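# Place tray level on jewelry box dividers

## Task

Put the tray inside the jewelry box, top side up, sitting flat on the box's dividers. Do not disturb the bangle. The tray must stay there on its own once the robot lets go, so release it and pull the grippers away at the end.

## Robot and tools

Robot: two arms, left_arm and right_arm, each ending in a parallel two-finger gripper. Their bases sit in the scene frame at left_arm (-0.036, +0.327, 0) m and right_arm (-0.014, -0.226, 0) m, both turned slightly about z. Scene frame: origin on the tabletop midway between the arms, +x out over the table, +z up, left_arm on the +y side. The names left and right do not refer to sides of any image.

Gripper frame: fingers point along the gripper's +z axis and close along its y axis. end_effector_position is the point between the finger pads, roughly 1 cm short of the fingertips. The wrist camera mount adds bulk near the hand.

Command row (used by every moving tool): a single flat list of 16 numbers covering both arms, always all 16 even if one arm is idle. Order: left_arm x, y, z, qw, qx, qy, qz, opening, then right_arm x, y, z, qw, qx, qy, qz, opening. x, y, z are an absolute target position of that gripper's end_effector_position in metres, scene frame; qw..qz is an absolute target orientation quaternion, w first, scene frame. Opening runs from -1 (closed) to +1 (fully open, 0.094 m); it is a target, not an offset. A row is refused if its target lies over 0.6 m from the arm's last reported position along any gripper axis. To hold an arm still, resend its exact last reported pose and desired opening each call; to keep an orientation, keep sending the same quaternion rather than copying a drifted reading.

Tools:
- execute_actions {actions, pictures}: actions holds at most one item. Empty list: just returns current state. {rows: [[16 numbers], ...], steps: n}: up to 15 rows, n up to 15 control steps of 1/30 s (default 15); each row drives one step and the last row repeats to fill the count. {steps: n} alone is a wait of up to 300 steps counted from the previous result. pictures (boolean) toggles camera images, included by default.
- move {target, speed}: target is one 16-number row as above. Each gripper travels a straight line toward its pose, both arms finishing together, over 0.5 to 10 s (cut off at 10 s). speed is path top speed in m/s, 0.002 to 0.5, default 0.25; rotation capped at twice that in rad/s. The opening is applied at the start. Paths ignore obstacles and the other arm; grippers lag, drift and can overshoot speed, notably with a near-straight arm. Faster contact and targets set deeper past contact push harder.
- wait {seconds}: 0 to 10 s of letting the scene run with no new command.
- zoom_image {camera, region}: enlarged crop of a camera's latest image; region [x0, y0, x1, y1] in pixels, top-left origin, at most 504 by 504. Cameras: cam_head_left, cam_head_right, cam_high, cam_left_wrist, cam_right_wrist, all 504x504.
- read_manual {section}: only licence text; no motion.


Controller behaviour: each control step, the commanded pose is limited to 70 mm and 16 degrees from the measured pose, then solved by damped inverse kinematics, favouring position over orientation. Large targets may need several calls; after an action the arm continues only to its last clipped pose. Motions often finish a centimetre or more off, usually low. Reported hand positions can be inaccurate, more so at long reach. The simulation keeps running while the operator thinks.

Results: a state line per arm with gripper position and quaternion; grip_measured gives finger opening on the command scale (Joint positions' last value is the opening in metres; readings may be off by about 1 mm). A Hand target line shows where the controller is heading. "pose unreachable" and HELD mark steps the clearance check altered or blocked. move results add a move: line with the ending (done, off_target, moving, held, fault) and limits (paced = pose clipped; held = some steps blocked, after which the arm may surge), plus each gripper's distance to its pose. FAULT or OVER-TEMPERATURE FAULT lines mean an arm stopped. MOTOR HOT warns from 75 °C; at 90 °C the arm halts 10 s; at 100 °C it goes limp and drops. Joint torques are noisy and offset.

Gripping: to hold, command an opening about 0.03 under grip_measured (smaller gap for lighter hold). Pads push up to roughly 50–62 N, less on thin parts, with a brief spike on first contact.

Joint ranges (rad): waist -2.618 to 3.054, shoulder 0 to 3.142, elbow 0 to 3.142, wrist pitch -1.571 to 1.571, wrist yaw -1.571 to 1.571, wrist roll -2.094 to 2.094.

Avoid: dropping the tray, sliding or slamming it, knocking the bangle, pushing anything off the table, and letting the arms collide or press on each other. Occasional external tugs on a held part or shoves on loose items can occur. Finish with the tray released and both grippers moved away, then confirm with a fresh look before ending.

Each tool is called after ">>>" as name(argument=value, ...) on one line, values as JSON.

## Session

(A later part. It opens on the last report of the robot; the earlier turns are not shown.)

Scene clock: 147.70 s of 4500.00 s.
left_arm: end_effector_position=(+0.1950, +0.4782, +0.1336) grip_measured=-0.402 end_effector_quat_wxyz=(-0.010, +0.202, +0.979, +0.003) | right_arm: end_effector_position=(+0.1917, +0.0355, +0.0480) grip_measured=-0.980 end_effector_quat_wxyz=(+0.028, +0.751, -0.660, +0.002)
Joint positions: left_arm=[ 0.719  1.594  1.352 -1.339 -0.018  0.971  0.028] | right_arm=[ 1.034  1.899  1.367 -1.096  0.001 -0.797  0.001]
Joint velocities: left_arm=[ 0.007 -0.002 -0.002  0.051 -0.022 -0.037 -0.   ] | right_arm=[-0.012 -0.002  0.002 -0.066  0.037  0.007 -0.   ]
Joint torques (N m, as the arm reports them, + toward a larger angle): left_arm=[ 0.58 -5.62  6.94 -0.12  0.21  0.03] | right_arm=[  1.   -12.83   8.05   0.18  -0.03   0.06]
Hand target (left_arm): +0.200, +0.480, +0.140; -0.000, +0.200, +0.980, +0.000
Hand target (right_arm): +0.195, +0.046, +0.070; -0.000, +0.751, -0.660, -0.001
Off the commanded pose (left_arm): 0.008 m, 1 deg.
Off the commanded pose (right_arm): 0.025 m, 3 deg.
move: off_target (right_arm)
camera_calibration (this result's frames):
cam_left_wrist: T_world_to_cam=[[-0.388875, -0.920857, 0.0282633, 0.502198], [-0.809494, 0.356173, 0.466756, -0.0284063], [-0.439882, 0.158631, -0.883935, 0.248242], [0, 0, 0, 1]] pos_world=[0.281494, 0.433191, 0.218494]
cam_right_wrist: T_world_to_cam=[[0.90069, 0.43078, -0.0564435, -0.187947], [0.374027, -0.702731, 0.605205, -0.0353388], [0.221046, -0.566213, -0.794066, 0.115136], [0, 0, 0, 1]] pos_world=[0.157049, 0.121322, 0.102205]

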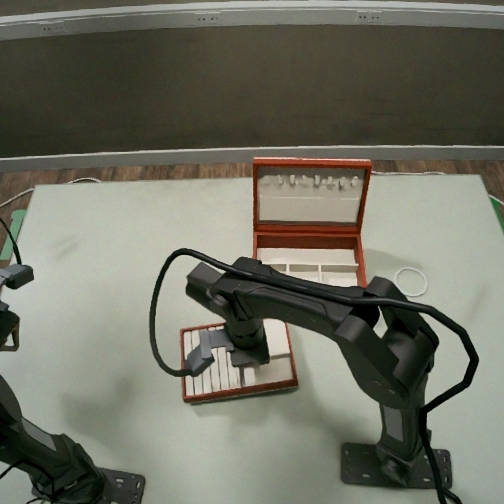

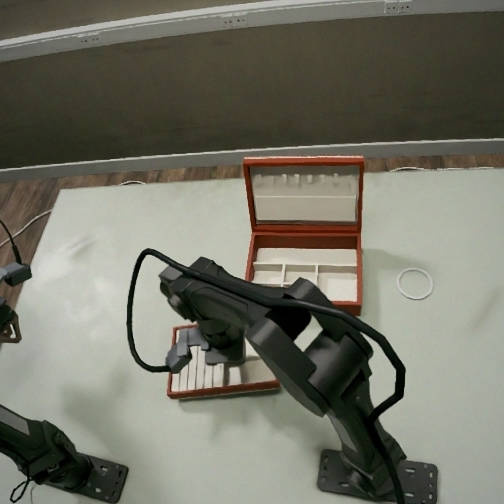

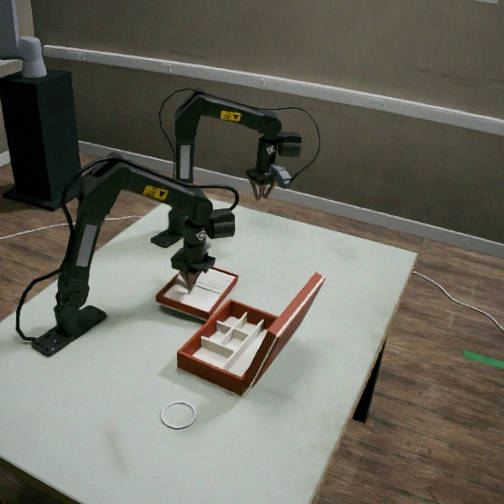

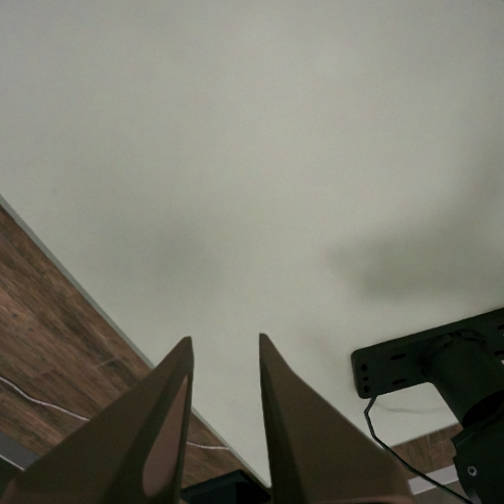

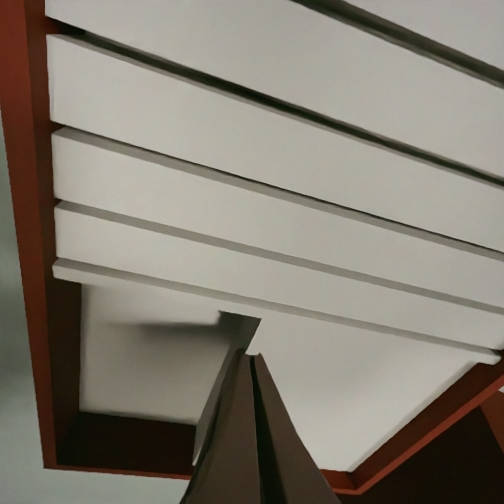

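>>> move(target=[0.2,0.48,0.14,0,0.2,0.98,0,-0.4,0.195,0.03,0.145,-0.02,0.72,-0.69,-0.02,-1], speed=0.04)

Scene clock: 155.77 s of 4500.00 s.
left_arm: end_effector_position=(+0.1950, +0.4782, +0.1336) grip_measured=-0.402 end_effector_quat_wxyz=(-0.010, +0.202, +0.979, +0.003) | right_arm: end_effector_position=(+0.1913, +0.0242, +0.1231) grip_measured=-0.980 end_effector_quat_wxyz=(+0.011, +0.728, -0.685, -0.006)
Joint positions: left_arm=[ 0.719  1.594  1.352 -1.339 -0.018  0.971  0.028] | right_arm=[ 1.005  1.787  1.527 -1.332 -0.013 -0.758  0.001]
Joint velocities: left_arm=[-0.017 -0.012 -0.022 -0.022 -0.007  0.022 -0.001] | right_arm=[-0.007 -0.002 -0.007 -0.022 -0.11  -0.022 -0.   ]
Joint torques (N m, as the arm reports them, + toward a larger angle): left_arm=[ 0.58 -5.6   6.94 -0.13  0.22  0.04] | right_arm=[ -0.91 -11.88   8.45   0.33  -0.26   0.07]
Hand target (left_arm): +0.200, +0.480, +0.140; -0.000, +0.200, +0.980, +0.000
Hand target (right_arm): +0.195, +0.030, +0.145; -0.021, +0.722, -0.692, -0.019
Off the commanded pose (left_arm): 0.008 m, 1 deg.
Off the commanded pose (right_arm): 0.023 m, 4 deg.
After step 90, 2.30 s passed at rest.
move: off_target (right_arm)
camera_calibration (this result's frames):
cam_left_wrist: T_world_to_cam=[[-0.388875, -0.920857, 0.0282633, 0.502198], [-0.809494, 0.356173, 0.466756, -0.0284063], [-0.439882, 0.158631, -0.883935, 0.248242], [0, 0, 0, 1]] pos_world=[0.281494, 0.433191, 0.218494]
cam_right_wrist: T_world_to_cam=[[0.928339, 0.370406, -0.0314148, -0.185373], [0.317851, -0.747111, 0.583777, -0.0740923], [0.192764, -0.551928, -0.811306, 0.175628], [0, 0, 0, 1]] pos_world=[0.161784, 0.110242, 0.179918]

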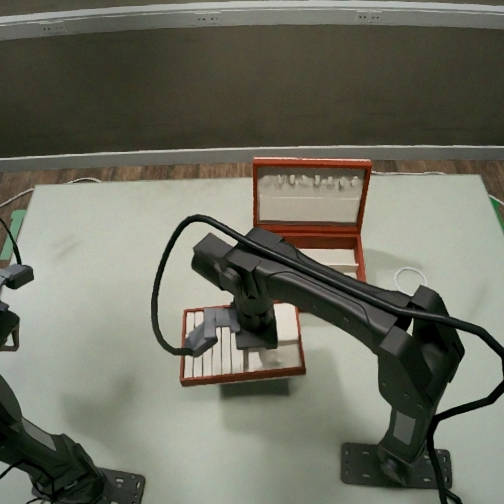

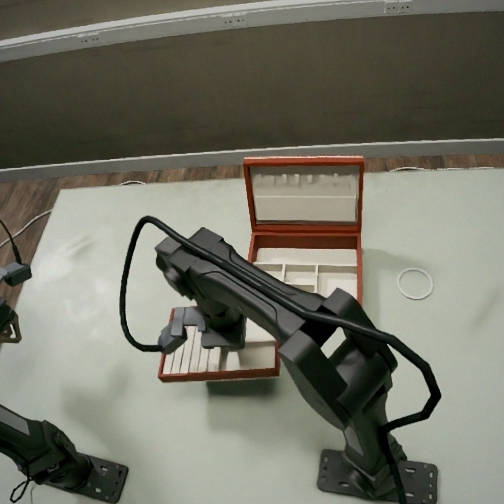

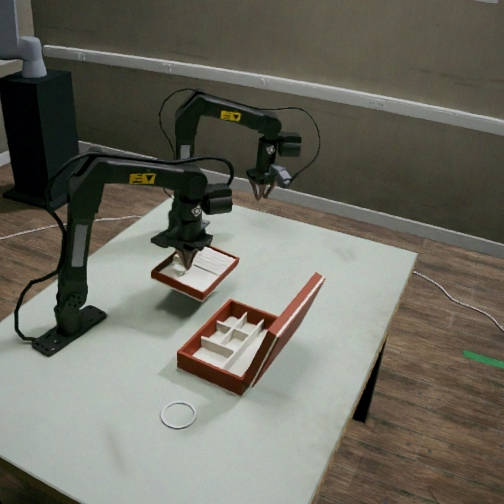

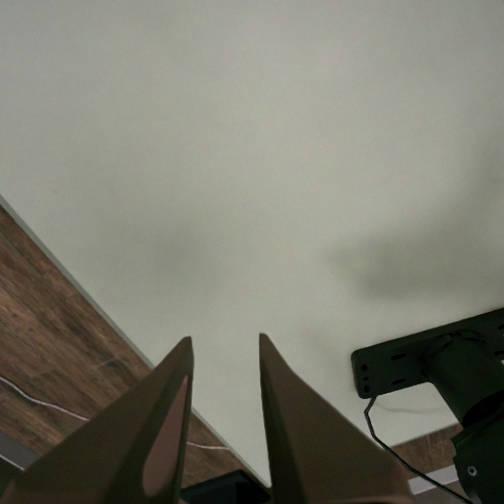

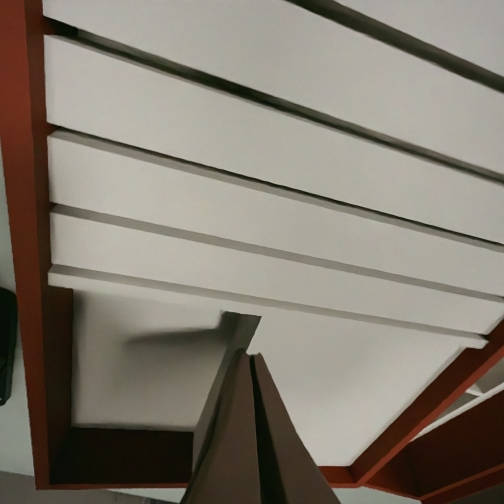

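>>> move(target=[0.2,0.48,0.14,0,0.2,0.98,0,-0.4,0.362,-0.108,0.13,-0.045,0.682,-0.728,-0.045,-1], speed=0.05)

>>> zoom_image(camera="cam_head_left", region=[210, 170, 410, 350])

>>> zoom_image(camera="cam_high", region=[150, 250, 350, 410])

Scene clock: 165.83 s of 4500.00 s.
left_arm: end_effector_position=(+0.1950, +0.4782, +0.1336) grip_measured=-0.402 end_effector_quat_wxyz=(-0.010, +0.202, +0.979, +0.003) | right_arm: end_effector_position=(+0.3578, -0.1128, +0.1157) grip_measured=-0.980 end_effector_quat_wxyz=(-0.020, +0.680, -0.732, -0.035)
Joint positions: left_arm=[ 0.719  1.594  1.352 -1.339 -0.018  0.971  0.028] | right_arm=[ 0.387  2.023  1.812 -1.358 -0.082 -1.241  0.001]
Joint velocities: left_arm=[-0.002 -0.002  0.007  0.051 -0.022  0.007 -0.   ] | right_arm=[ 0.012  0.002  0.007 -0.037  0.007 -0.007 -0.   ]
Joint torques (N m, as the arm reports them, + toward a larger angle): left_arm=[ 0.59 -5.62  6.94 -0.12  0.2   0.04] | right_arm=[ -0.53 -11.98   8.68   0.39  -0.36  -0.13]
Hand target (left_arm): +0.200, +0.480, +0.140; -0.000, +0.200, +0.980, +0.000
Hand target (right_arm): +0.363, -0.108, +0.130; -0.043, +0.682, -0.729, -0.042
Off the commanded pose (left_arm): 0.008 m, 1 deg.
Off the commanded pose (right_arm): 0.016 m, 3 deg.
After step 90, 2.43 s passed at rest.
move: off_target (right_arm)
camera_calibration (this result's frames):
cam_left_wrist: T_world_to_cam=[[-0.388875, -0.920857, 0.0282633, 0.502198], [-0.809494, 0.356173, 0.466756, -0.0284063], [-0.439882, 0.158631, -0.883935, 0.248242], [0, 0, 0, 1]] pos_world=[0.281494, 0.433191, 0.218494]
cam_right_wrist: T_world_to_cam=[[0.970255, 0.242049, -0.00419913, -0.322084], [0.209279, -0.829926, 0.517132, -0.187827], [0.121686, -0.502629, -0.855895, 0.0981465], [0, 0, 0, 1]] pos_world=[0.339869, -0.0285906, 0.179782]

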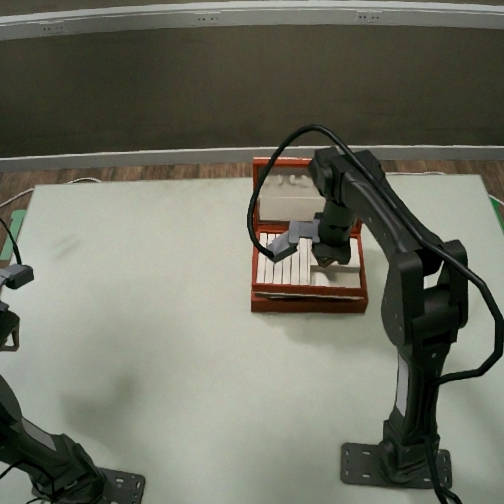

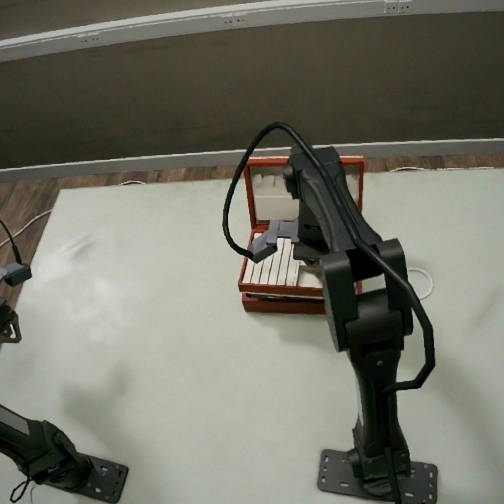

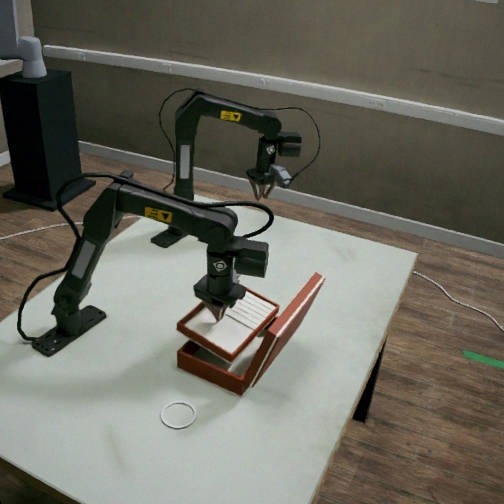

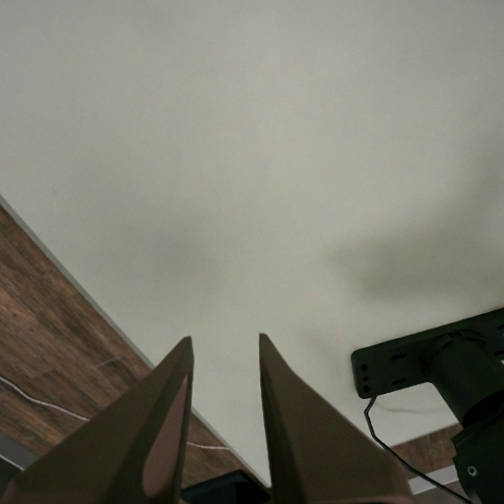

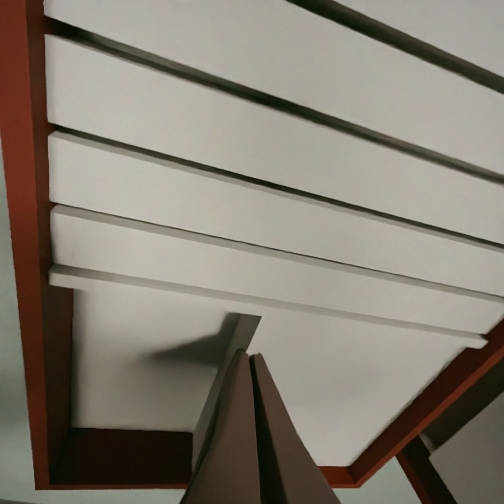

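Region (210, 170, 410, 350) of cam_head_left's 504x504 image, scaled by 2.520, with more detail than that image has; it fills the top 454 rows of this view, and the rest is white.

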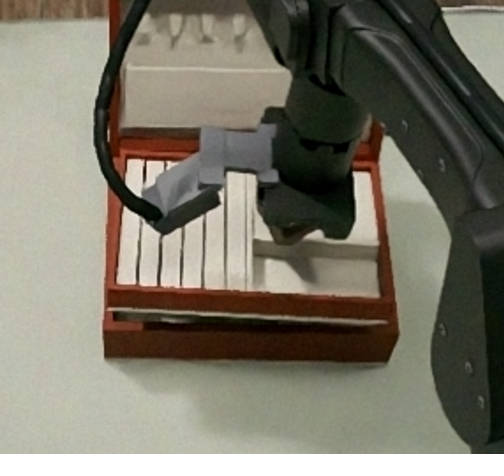

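Region (150, 250, 350, 410) of cam_high's 504x504 image, scaled by 2.520, with more detail than that image has; it fills the top 403 rows of this view, and the rest is white.

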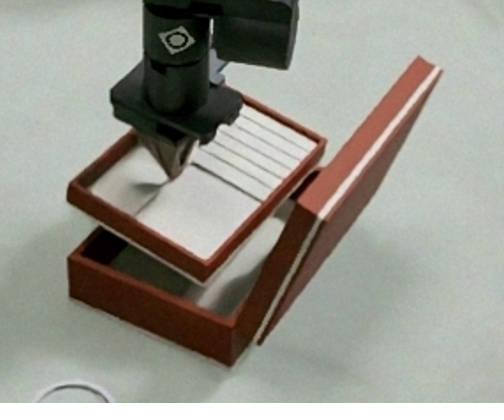

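>>> move(target=[0.2,0.48,0.14,0,0.2,0.98,0,-0.4,0.38,-0.112,0.105,-0.045,0.692,-0.719,-0.045,-1], speed=0.02)

>>> zoom_image(camera="cam_head_left", region=[210, 170, 410, 350])

>>> zoom_image(camera="cam_high", region=[150, 250, 350, 410])

Scene clock: 175.63 s of 4500.00 s.
left_arm: end_effector_position=(+0.1950, +0.4782, +0.1336) grip_measured=-0.402 end_effector_quat_wxyz=(-0.010, +0.202, +0.979, +0.003) | right_arm: end_effector_position=(+0.3673, -0.1172, +0.0923) grip_measured=-0.980 end_effector_quat_wxyz=(-0.011, +0.691, -0.722, -0.044)
Joint positions: left_arm=[ 0.719  1.594  1.352 -1.339 -0.018  0.971  0.028] | right_arm=[ 0.367  2.086  1.813 -1.322 -0.088 -1.293  0.001]
Joint velocities: left_arm=[ 0.007  0.007  0.007 -0.095  0.095 -0.022  0.   ] | right_arm=[-0.002  0.007 -0.012 -0.022  0.007  0.037  0.001]
Joint torques (N m, as the arm reports them, + toward a larger angle): left_arm=[ 0.59 -5.62  6.96 -0.12  0.2   0.04] | right_arm=[ -0.86 -12.51   8.05   0.52  -0.38  -0.12]
Hand target (left_arm): +0.200, +0.480, +0.140; -0.000, +0.200, +0.980, +0.000
Hand target (right_arm): +0.379, -0.112, +0.105; -0.045, +0.692, -0.719, -0.044
Off the commanded pose (left_arm): 0.008 m, 1 deg.
Off the commanded pose (right_arm): 0.019 m, 4 deg.
After step 90, 4.97 s passed at rest.
move: off_target (right_arm)
camera_calibration (this result's frames):
cam_left_wrist: T_world_to_cam=[[-0.388875, -0.920857, 0.0282633, 0.502198], [-0.809494, 0.356173, 0.466756, -0.0284063], [-0.439882, 0.158631, -0.883935, 0.248242], [0, 0, 0, 1]] pos_world=[0.281494, 0.433191, 0.218494]
cam_right_wrist: T_world_to_cam=[[0.961685, 0.272773, -0.0275289, -0.321473], [0.248122, -0.823248, 0.510587, -0.194249], [0.116611, -0.497854, -0.859385, 0.0774197], [0, 0, 0, 1]] pos_world=[0.348325, -0.0336825, 0.156865]

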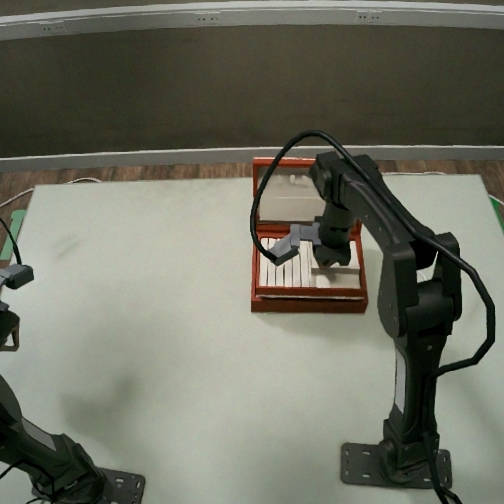

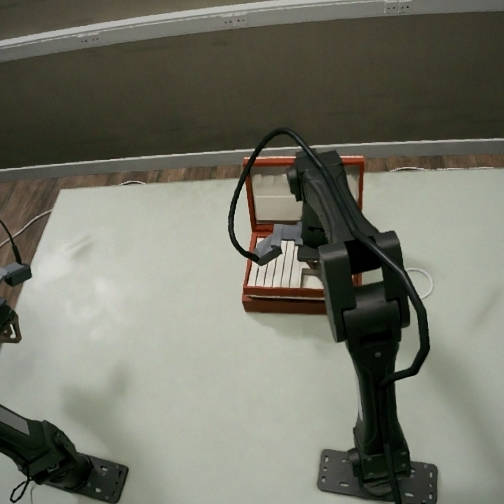

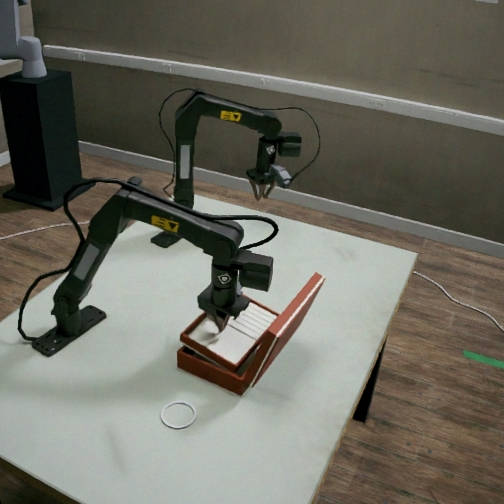

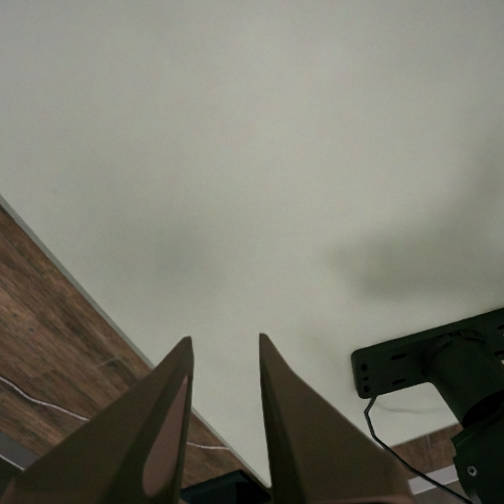

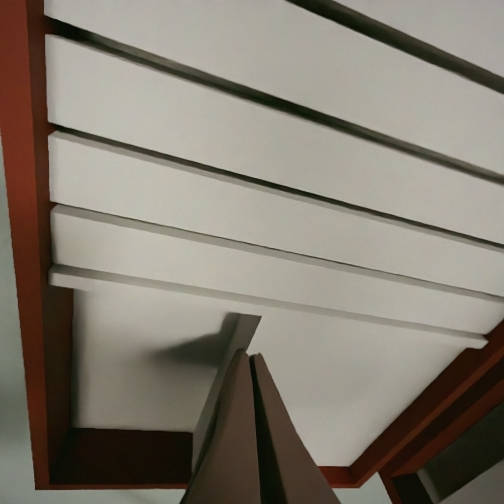

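Region (210, 170, 410, 350) of cam_head_left's 504x504 image, scaled by 2.520, with more detail than that image has; it fills the top 454 rows of this view, and the rest is white.

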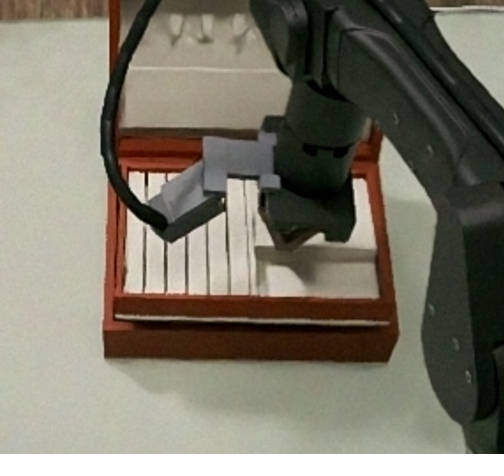

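Region (150, 250, 350, 410) of cam_high's 504x504 image, scaled by 2.520, with more detail than that image has; it fills the top 403 rows of this view, and the rest is white.

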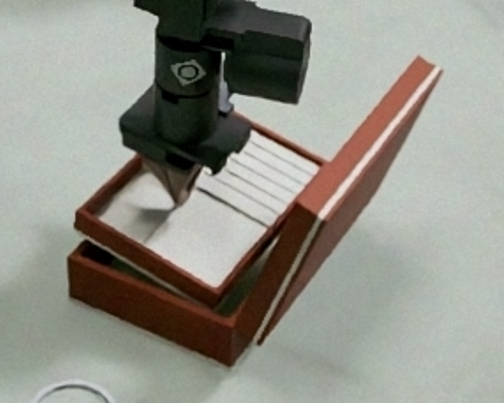

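>>> move(target=[0.2,0.48,0.14,0,0.2,0.98,0,-0.4,0.382,-0.112,0.078,-0.045,0.692,-0.719,-0.045,-1], speed=0.01)

>>> zoom_image(camera="cam_high", region=[150,250,350,410])

>>> zoom_image(camera="cam_head_left", region=[210,170,410,350])

Scene clock: 195.23 s of 4500.00 s.
left_arm: end_effector_position=(+0.1950, +0.4782, +0.1336) grip_measured=-0.402 end_effector_quat_wxyz=(-0.010, +0.202, +0.979, +0.003) | right_arm: end_effector_position=(+0.3805, -0.1151, +0.0790) grip_measured=-0.980 end_effector_quat_wxyz=(-0.030, +0.692, -0.720, -0.032)
Joint positions: left_arm=[ 0.719  1.594  1.352 -1.339 -0.018  0.971  0.028] | right_arm=[ 0.366  2.098  1.779 -1.232 -0.085 -1.295  0.001]
Joint velocities: left_arm=[ 0.012  0.007  0.002  0.051 -0.007  0.022  0.001] | right_arm=[-0.002 -0.007  0.007  0.051 -0.007 -0.007  0.   ]
Joint torques (N m, as the arm reports them, + toward a larger angle): left_arm=[ 0.59 -5.61  6.94 -0.11  0.2   0.04] | right_arm=[ -0.68 -12.24   4.6    0.68  -0.45  -0.04]
Hand target (left_arm): +0.200, +0.480, +0.140; -0.000, +0.200, +0.980, +0.000
Hand target (right_arm): +0.382, -0.112, +0.078; -0.045, +0.692, -0.719, -0.044
Off the commanded pose (left_arm): 0.008 m, 1 deg.
Off the commanded pose (right_arm): 0.004 m, 2 deg.
After step 90, 13.07 s passed at rest.
move: done
camera_calibration (this result's frames):
cam_left_wrist: T_world_to_cam=[[-0.388875, -0.920857, 0.0282633, 0.502198], [-0.809494, 0.356173, 0.466756, -0.0284063], [-0.439882, 0.158631, -0.883935, 0.248242], [0, 0, 0, 1]] pos_world=[0.281494, 0.433191, 0.218494]
cam_right_wrist: T_world_to_cam=[[0.961491, 0.274277, 0.0175444, -0.33842], [0.226451, -0.826774, 0.514941, -0.181523], [0.155741, -0.491138, -0.857046, 0.0512805], [0, 0, 0, 1]] pos_world=[0.358508, -0.0320723, 0.143361]

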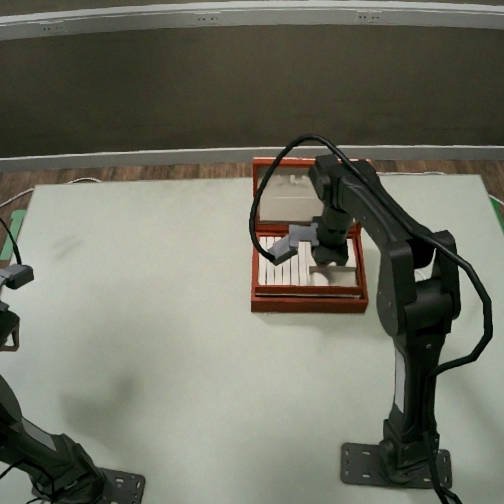

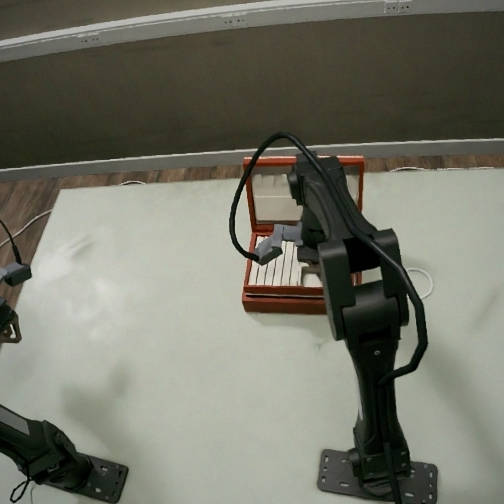

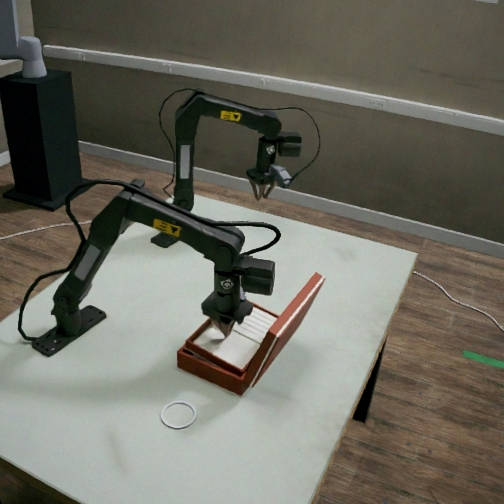

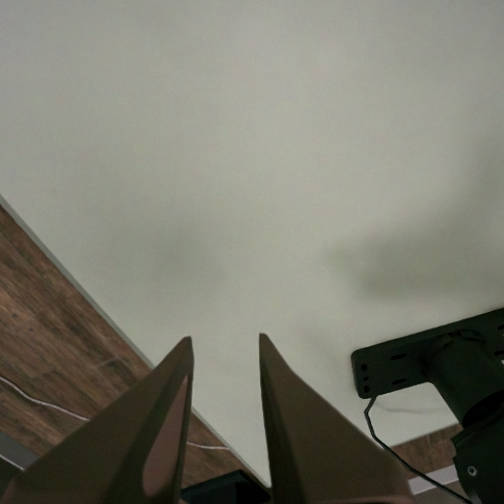

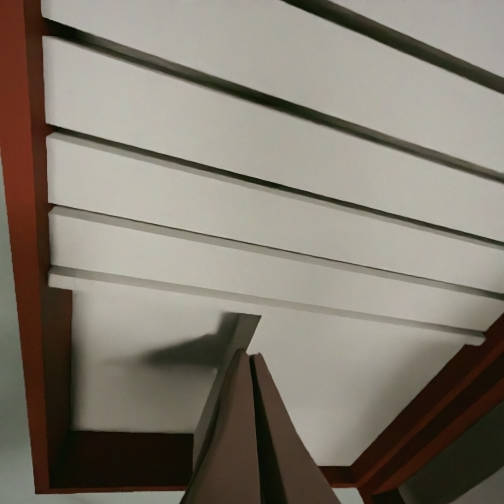

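Region (150, 250, 350, 410) of cam_high's 504x504 image, scaled by 2.520, with more detail than that image has; it fills the top 403 rows of this view, and the rest is white.

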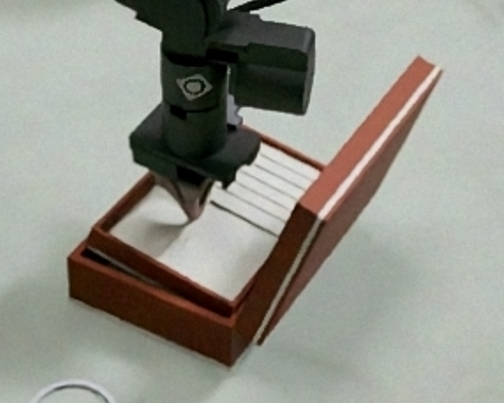

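Region (210, 170, 410, 350) of cam_head_left's 504x504 image, scaled by 2.520, with more detail than that image has; it fills the top 454 rows of this view, and the rest is white.

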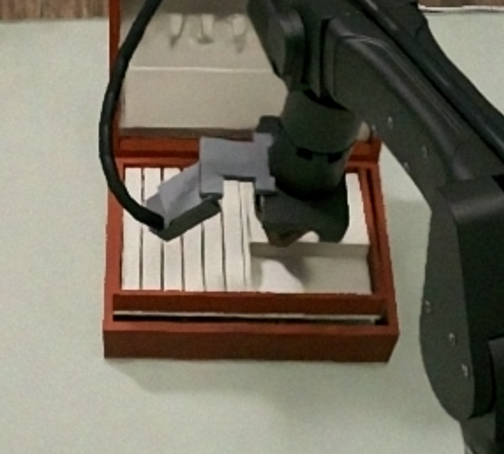

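Slightly far in x; tray looks inside.

>>> move(target=[0.2,0.48,0.14,0,0.2,0.98,0,-0.4,0.375,-0.114,0.058,-0.03,0.692,-0.72,-0.03,-1], speed=0.01)

>>> zoom_image(camera="cam_high", region=[150,250,350,410])

>>> zoom_image(camera="cam_head_left", region=[210,170,410,350])

Scene clock: 203.57 s of 4500.00 s.
left_arm: end_effector_position=(+0.1950, +0.4782, +0.1336) grip_measured=-0.402 end_effector_quat_wxyz=(-0.010, +0.202, +0.979, +0.003) | right_arm: end_effector_position=(+0.3752, -0.1182, +0.0641) grip_measured=-0.980 end_effector_quat_wxyz=(-0.024, +0.692, -0.721, -0.030)
Joint positions: left_arm=[ 0.719  1.594  1.352 -1.339 -0.018  0.971  0.028] | right_arm=[ 0.365  2.091  1.708 -1.178 -0.076 -1.296  0.001]
Joint velocities: left_arm=[ 0.002 -0.012 -0.017 -0.022 -0.037  0.037 -0.001] | right_arm=[-0.007  0.007 -0.017 -0.022 -0.037 -0.081 -0.001]
Joint torques (N m, as the arm reports them, + toward a larger angle): left_arm=[ 0.58 -5.62  6.95 -0.12  0.2   0.04] | right_arm=[  0.69 -12.37   3.22   0.9   -0.13   0.05]
Hand target (left_arm): +0.200, +0.480, +0.140; -0.000, +0.200, +0.980, +0.000
Hand target (right_arm): +0.375, -0.114, +0.058; -0.030, +0.692, -0.720, -0.030
Off the commanded pose (left_arm): 0.008 m, 1 deg.
Off the commanded pose (right_arm): 0.007 m, 1 deg.
After step 90, 2.93 s passed at rest.
move: done
camera_calibration (this result's frames):
cam_left_wrist: T_world_to_cam=[[-0.388875, -0.920857, 0.0282633, 0.502198], [-0.809494, 0.356173, 0.466756, -0.0284063], [-0.439882, 0.158631, -0.883935, 0.248242], [0, 0, 0, 1]] pos_world=[0.281494, 0.433191, 0.218494]
cam_right_wrist: T_world_to_cam=[[0.961619, 0.274283, 0.00765024, -0.331647], [0.230029, -0.821039, 0.522476, -0.176342], [0.149587, -0.500663, -0.85262, 0.0386837], [0, 0, 0, 1]] pos_world=[0.353695, -0.034451, 0.127654]

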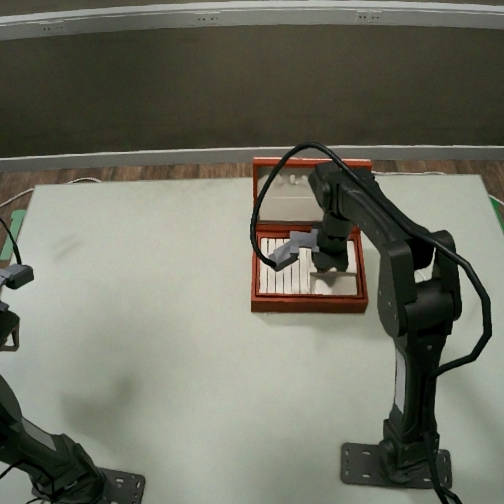

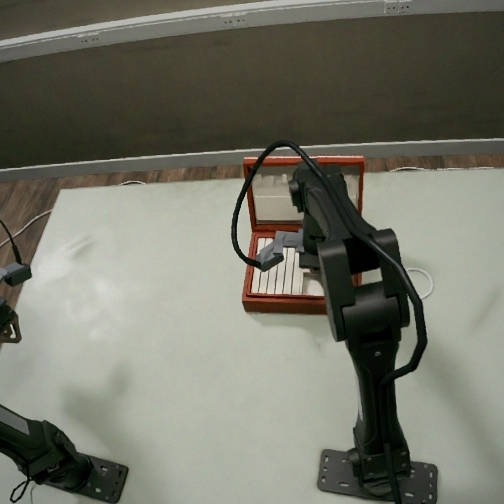

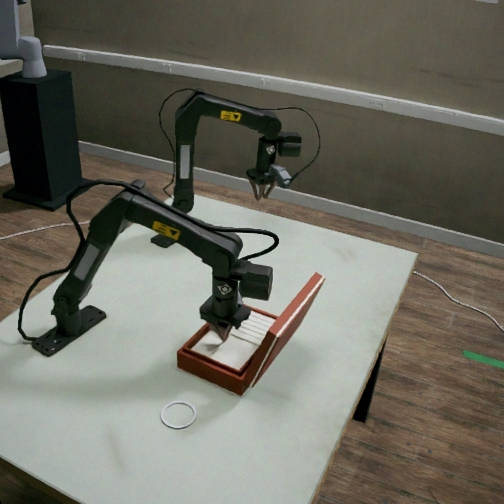

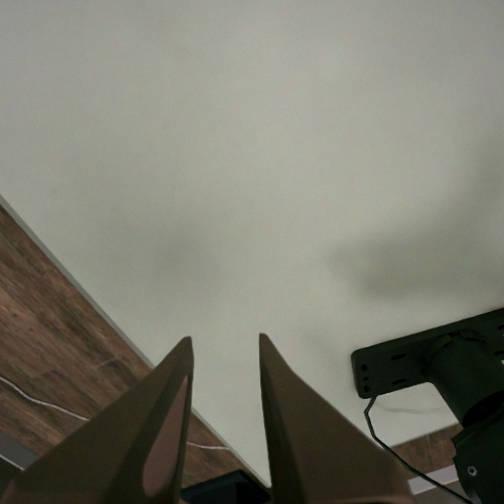

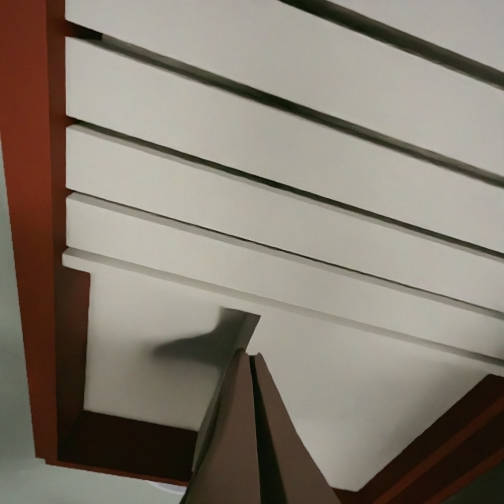

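Region (150, 250, 350, 410) of cam_high's 504x504 image, scaled by 2.520, with more detail than that image has; it fills the top 403 rows of this view, and the rest is white.

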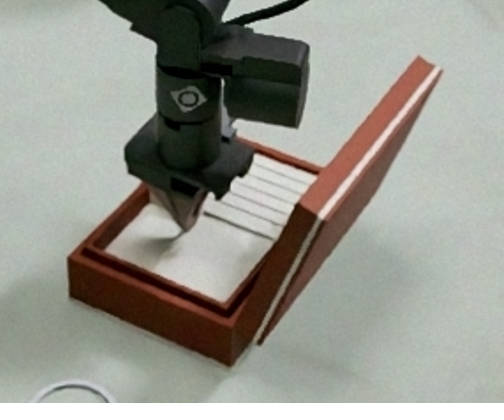

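Region (210, 170, 410, 350) of cam_head_left's 504x504 image, scaled by 2.520, with more detail than that image has; it fills the top 454 rows of this view, and the rest is white.

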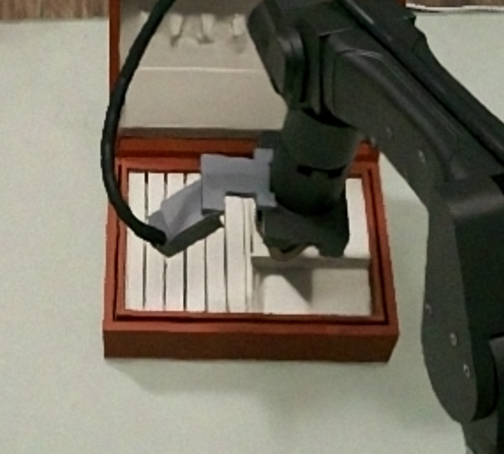

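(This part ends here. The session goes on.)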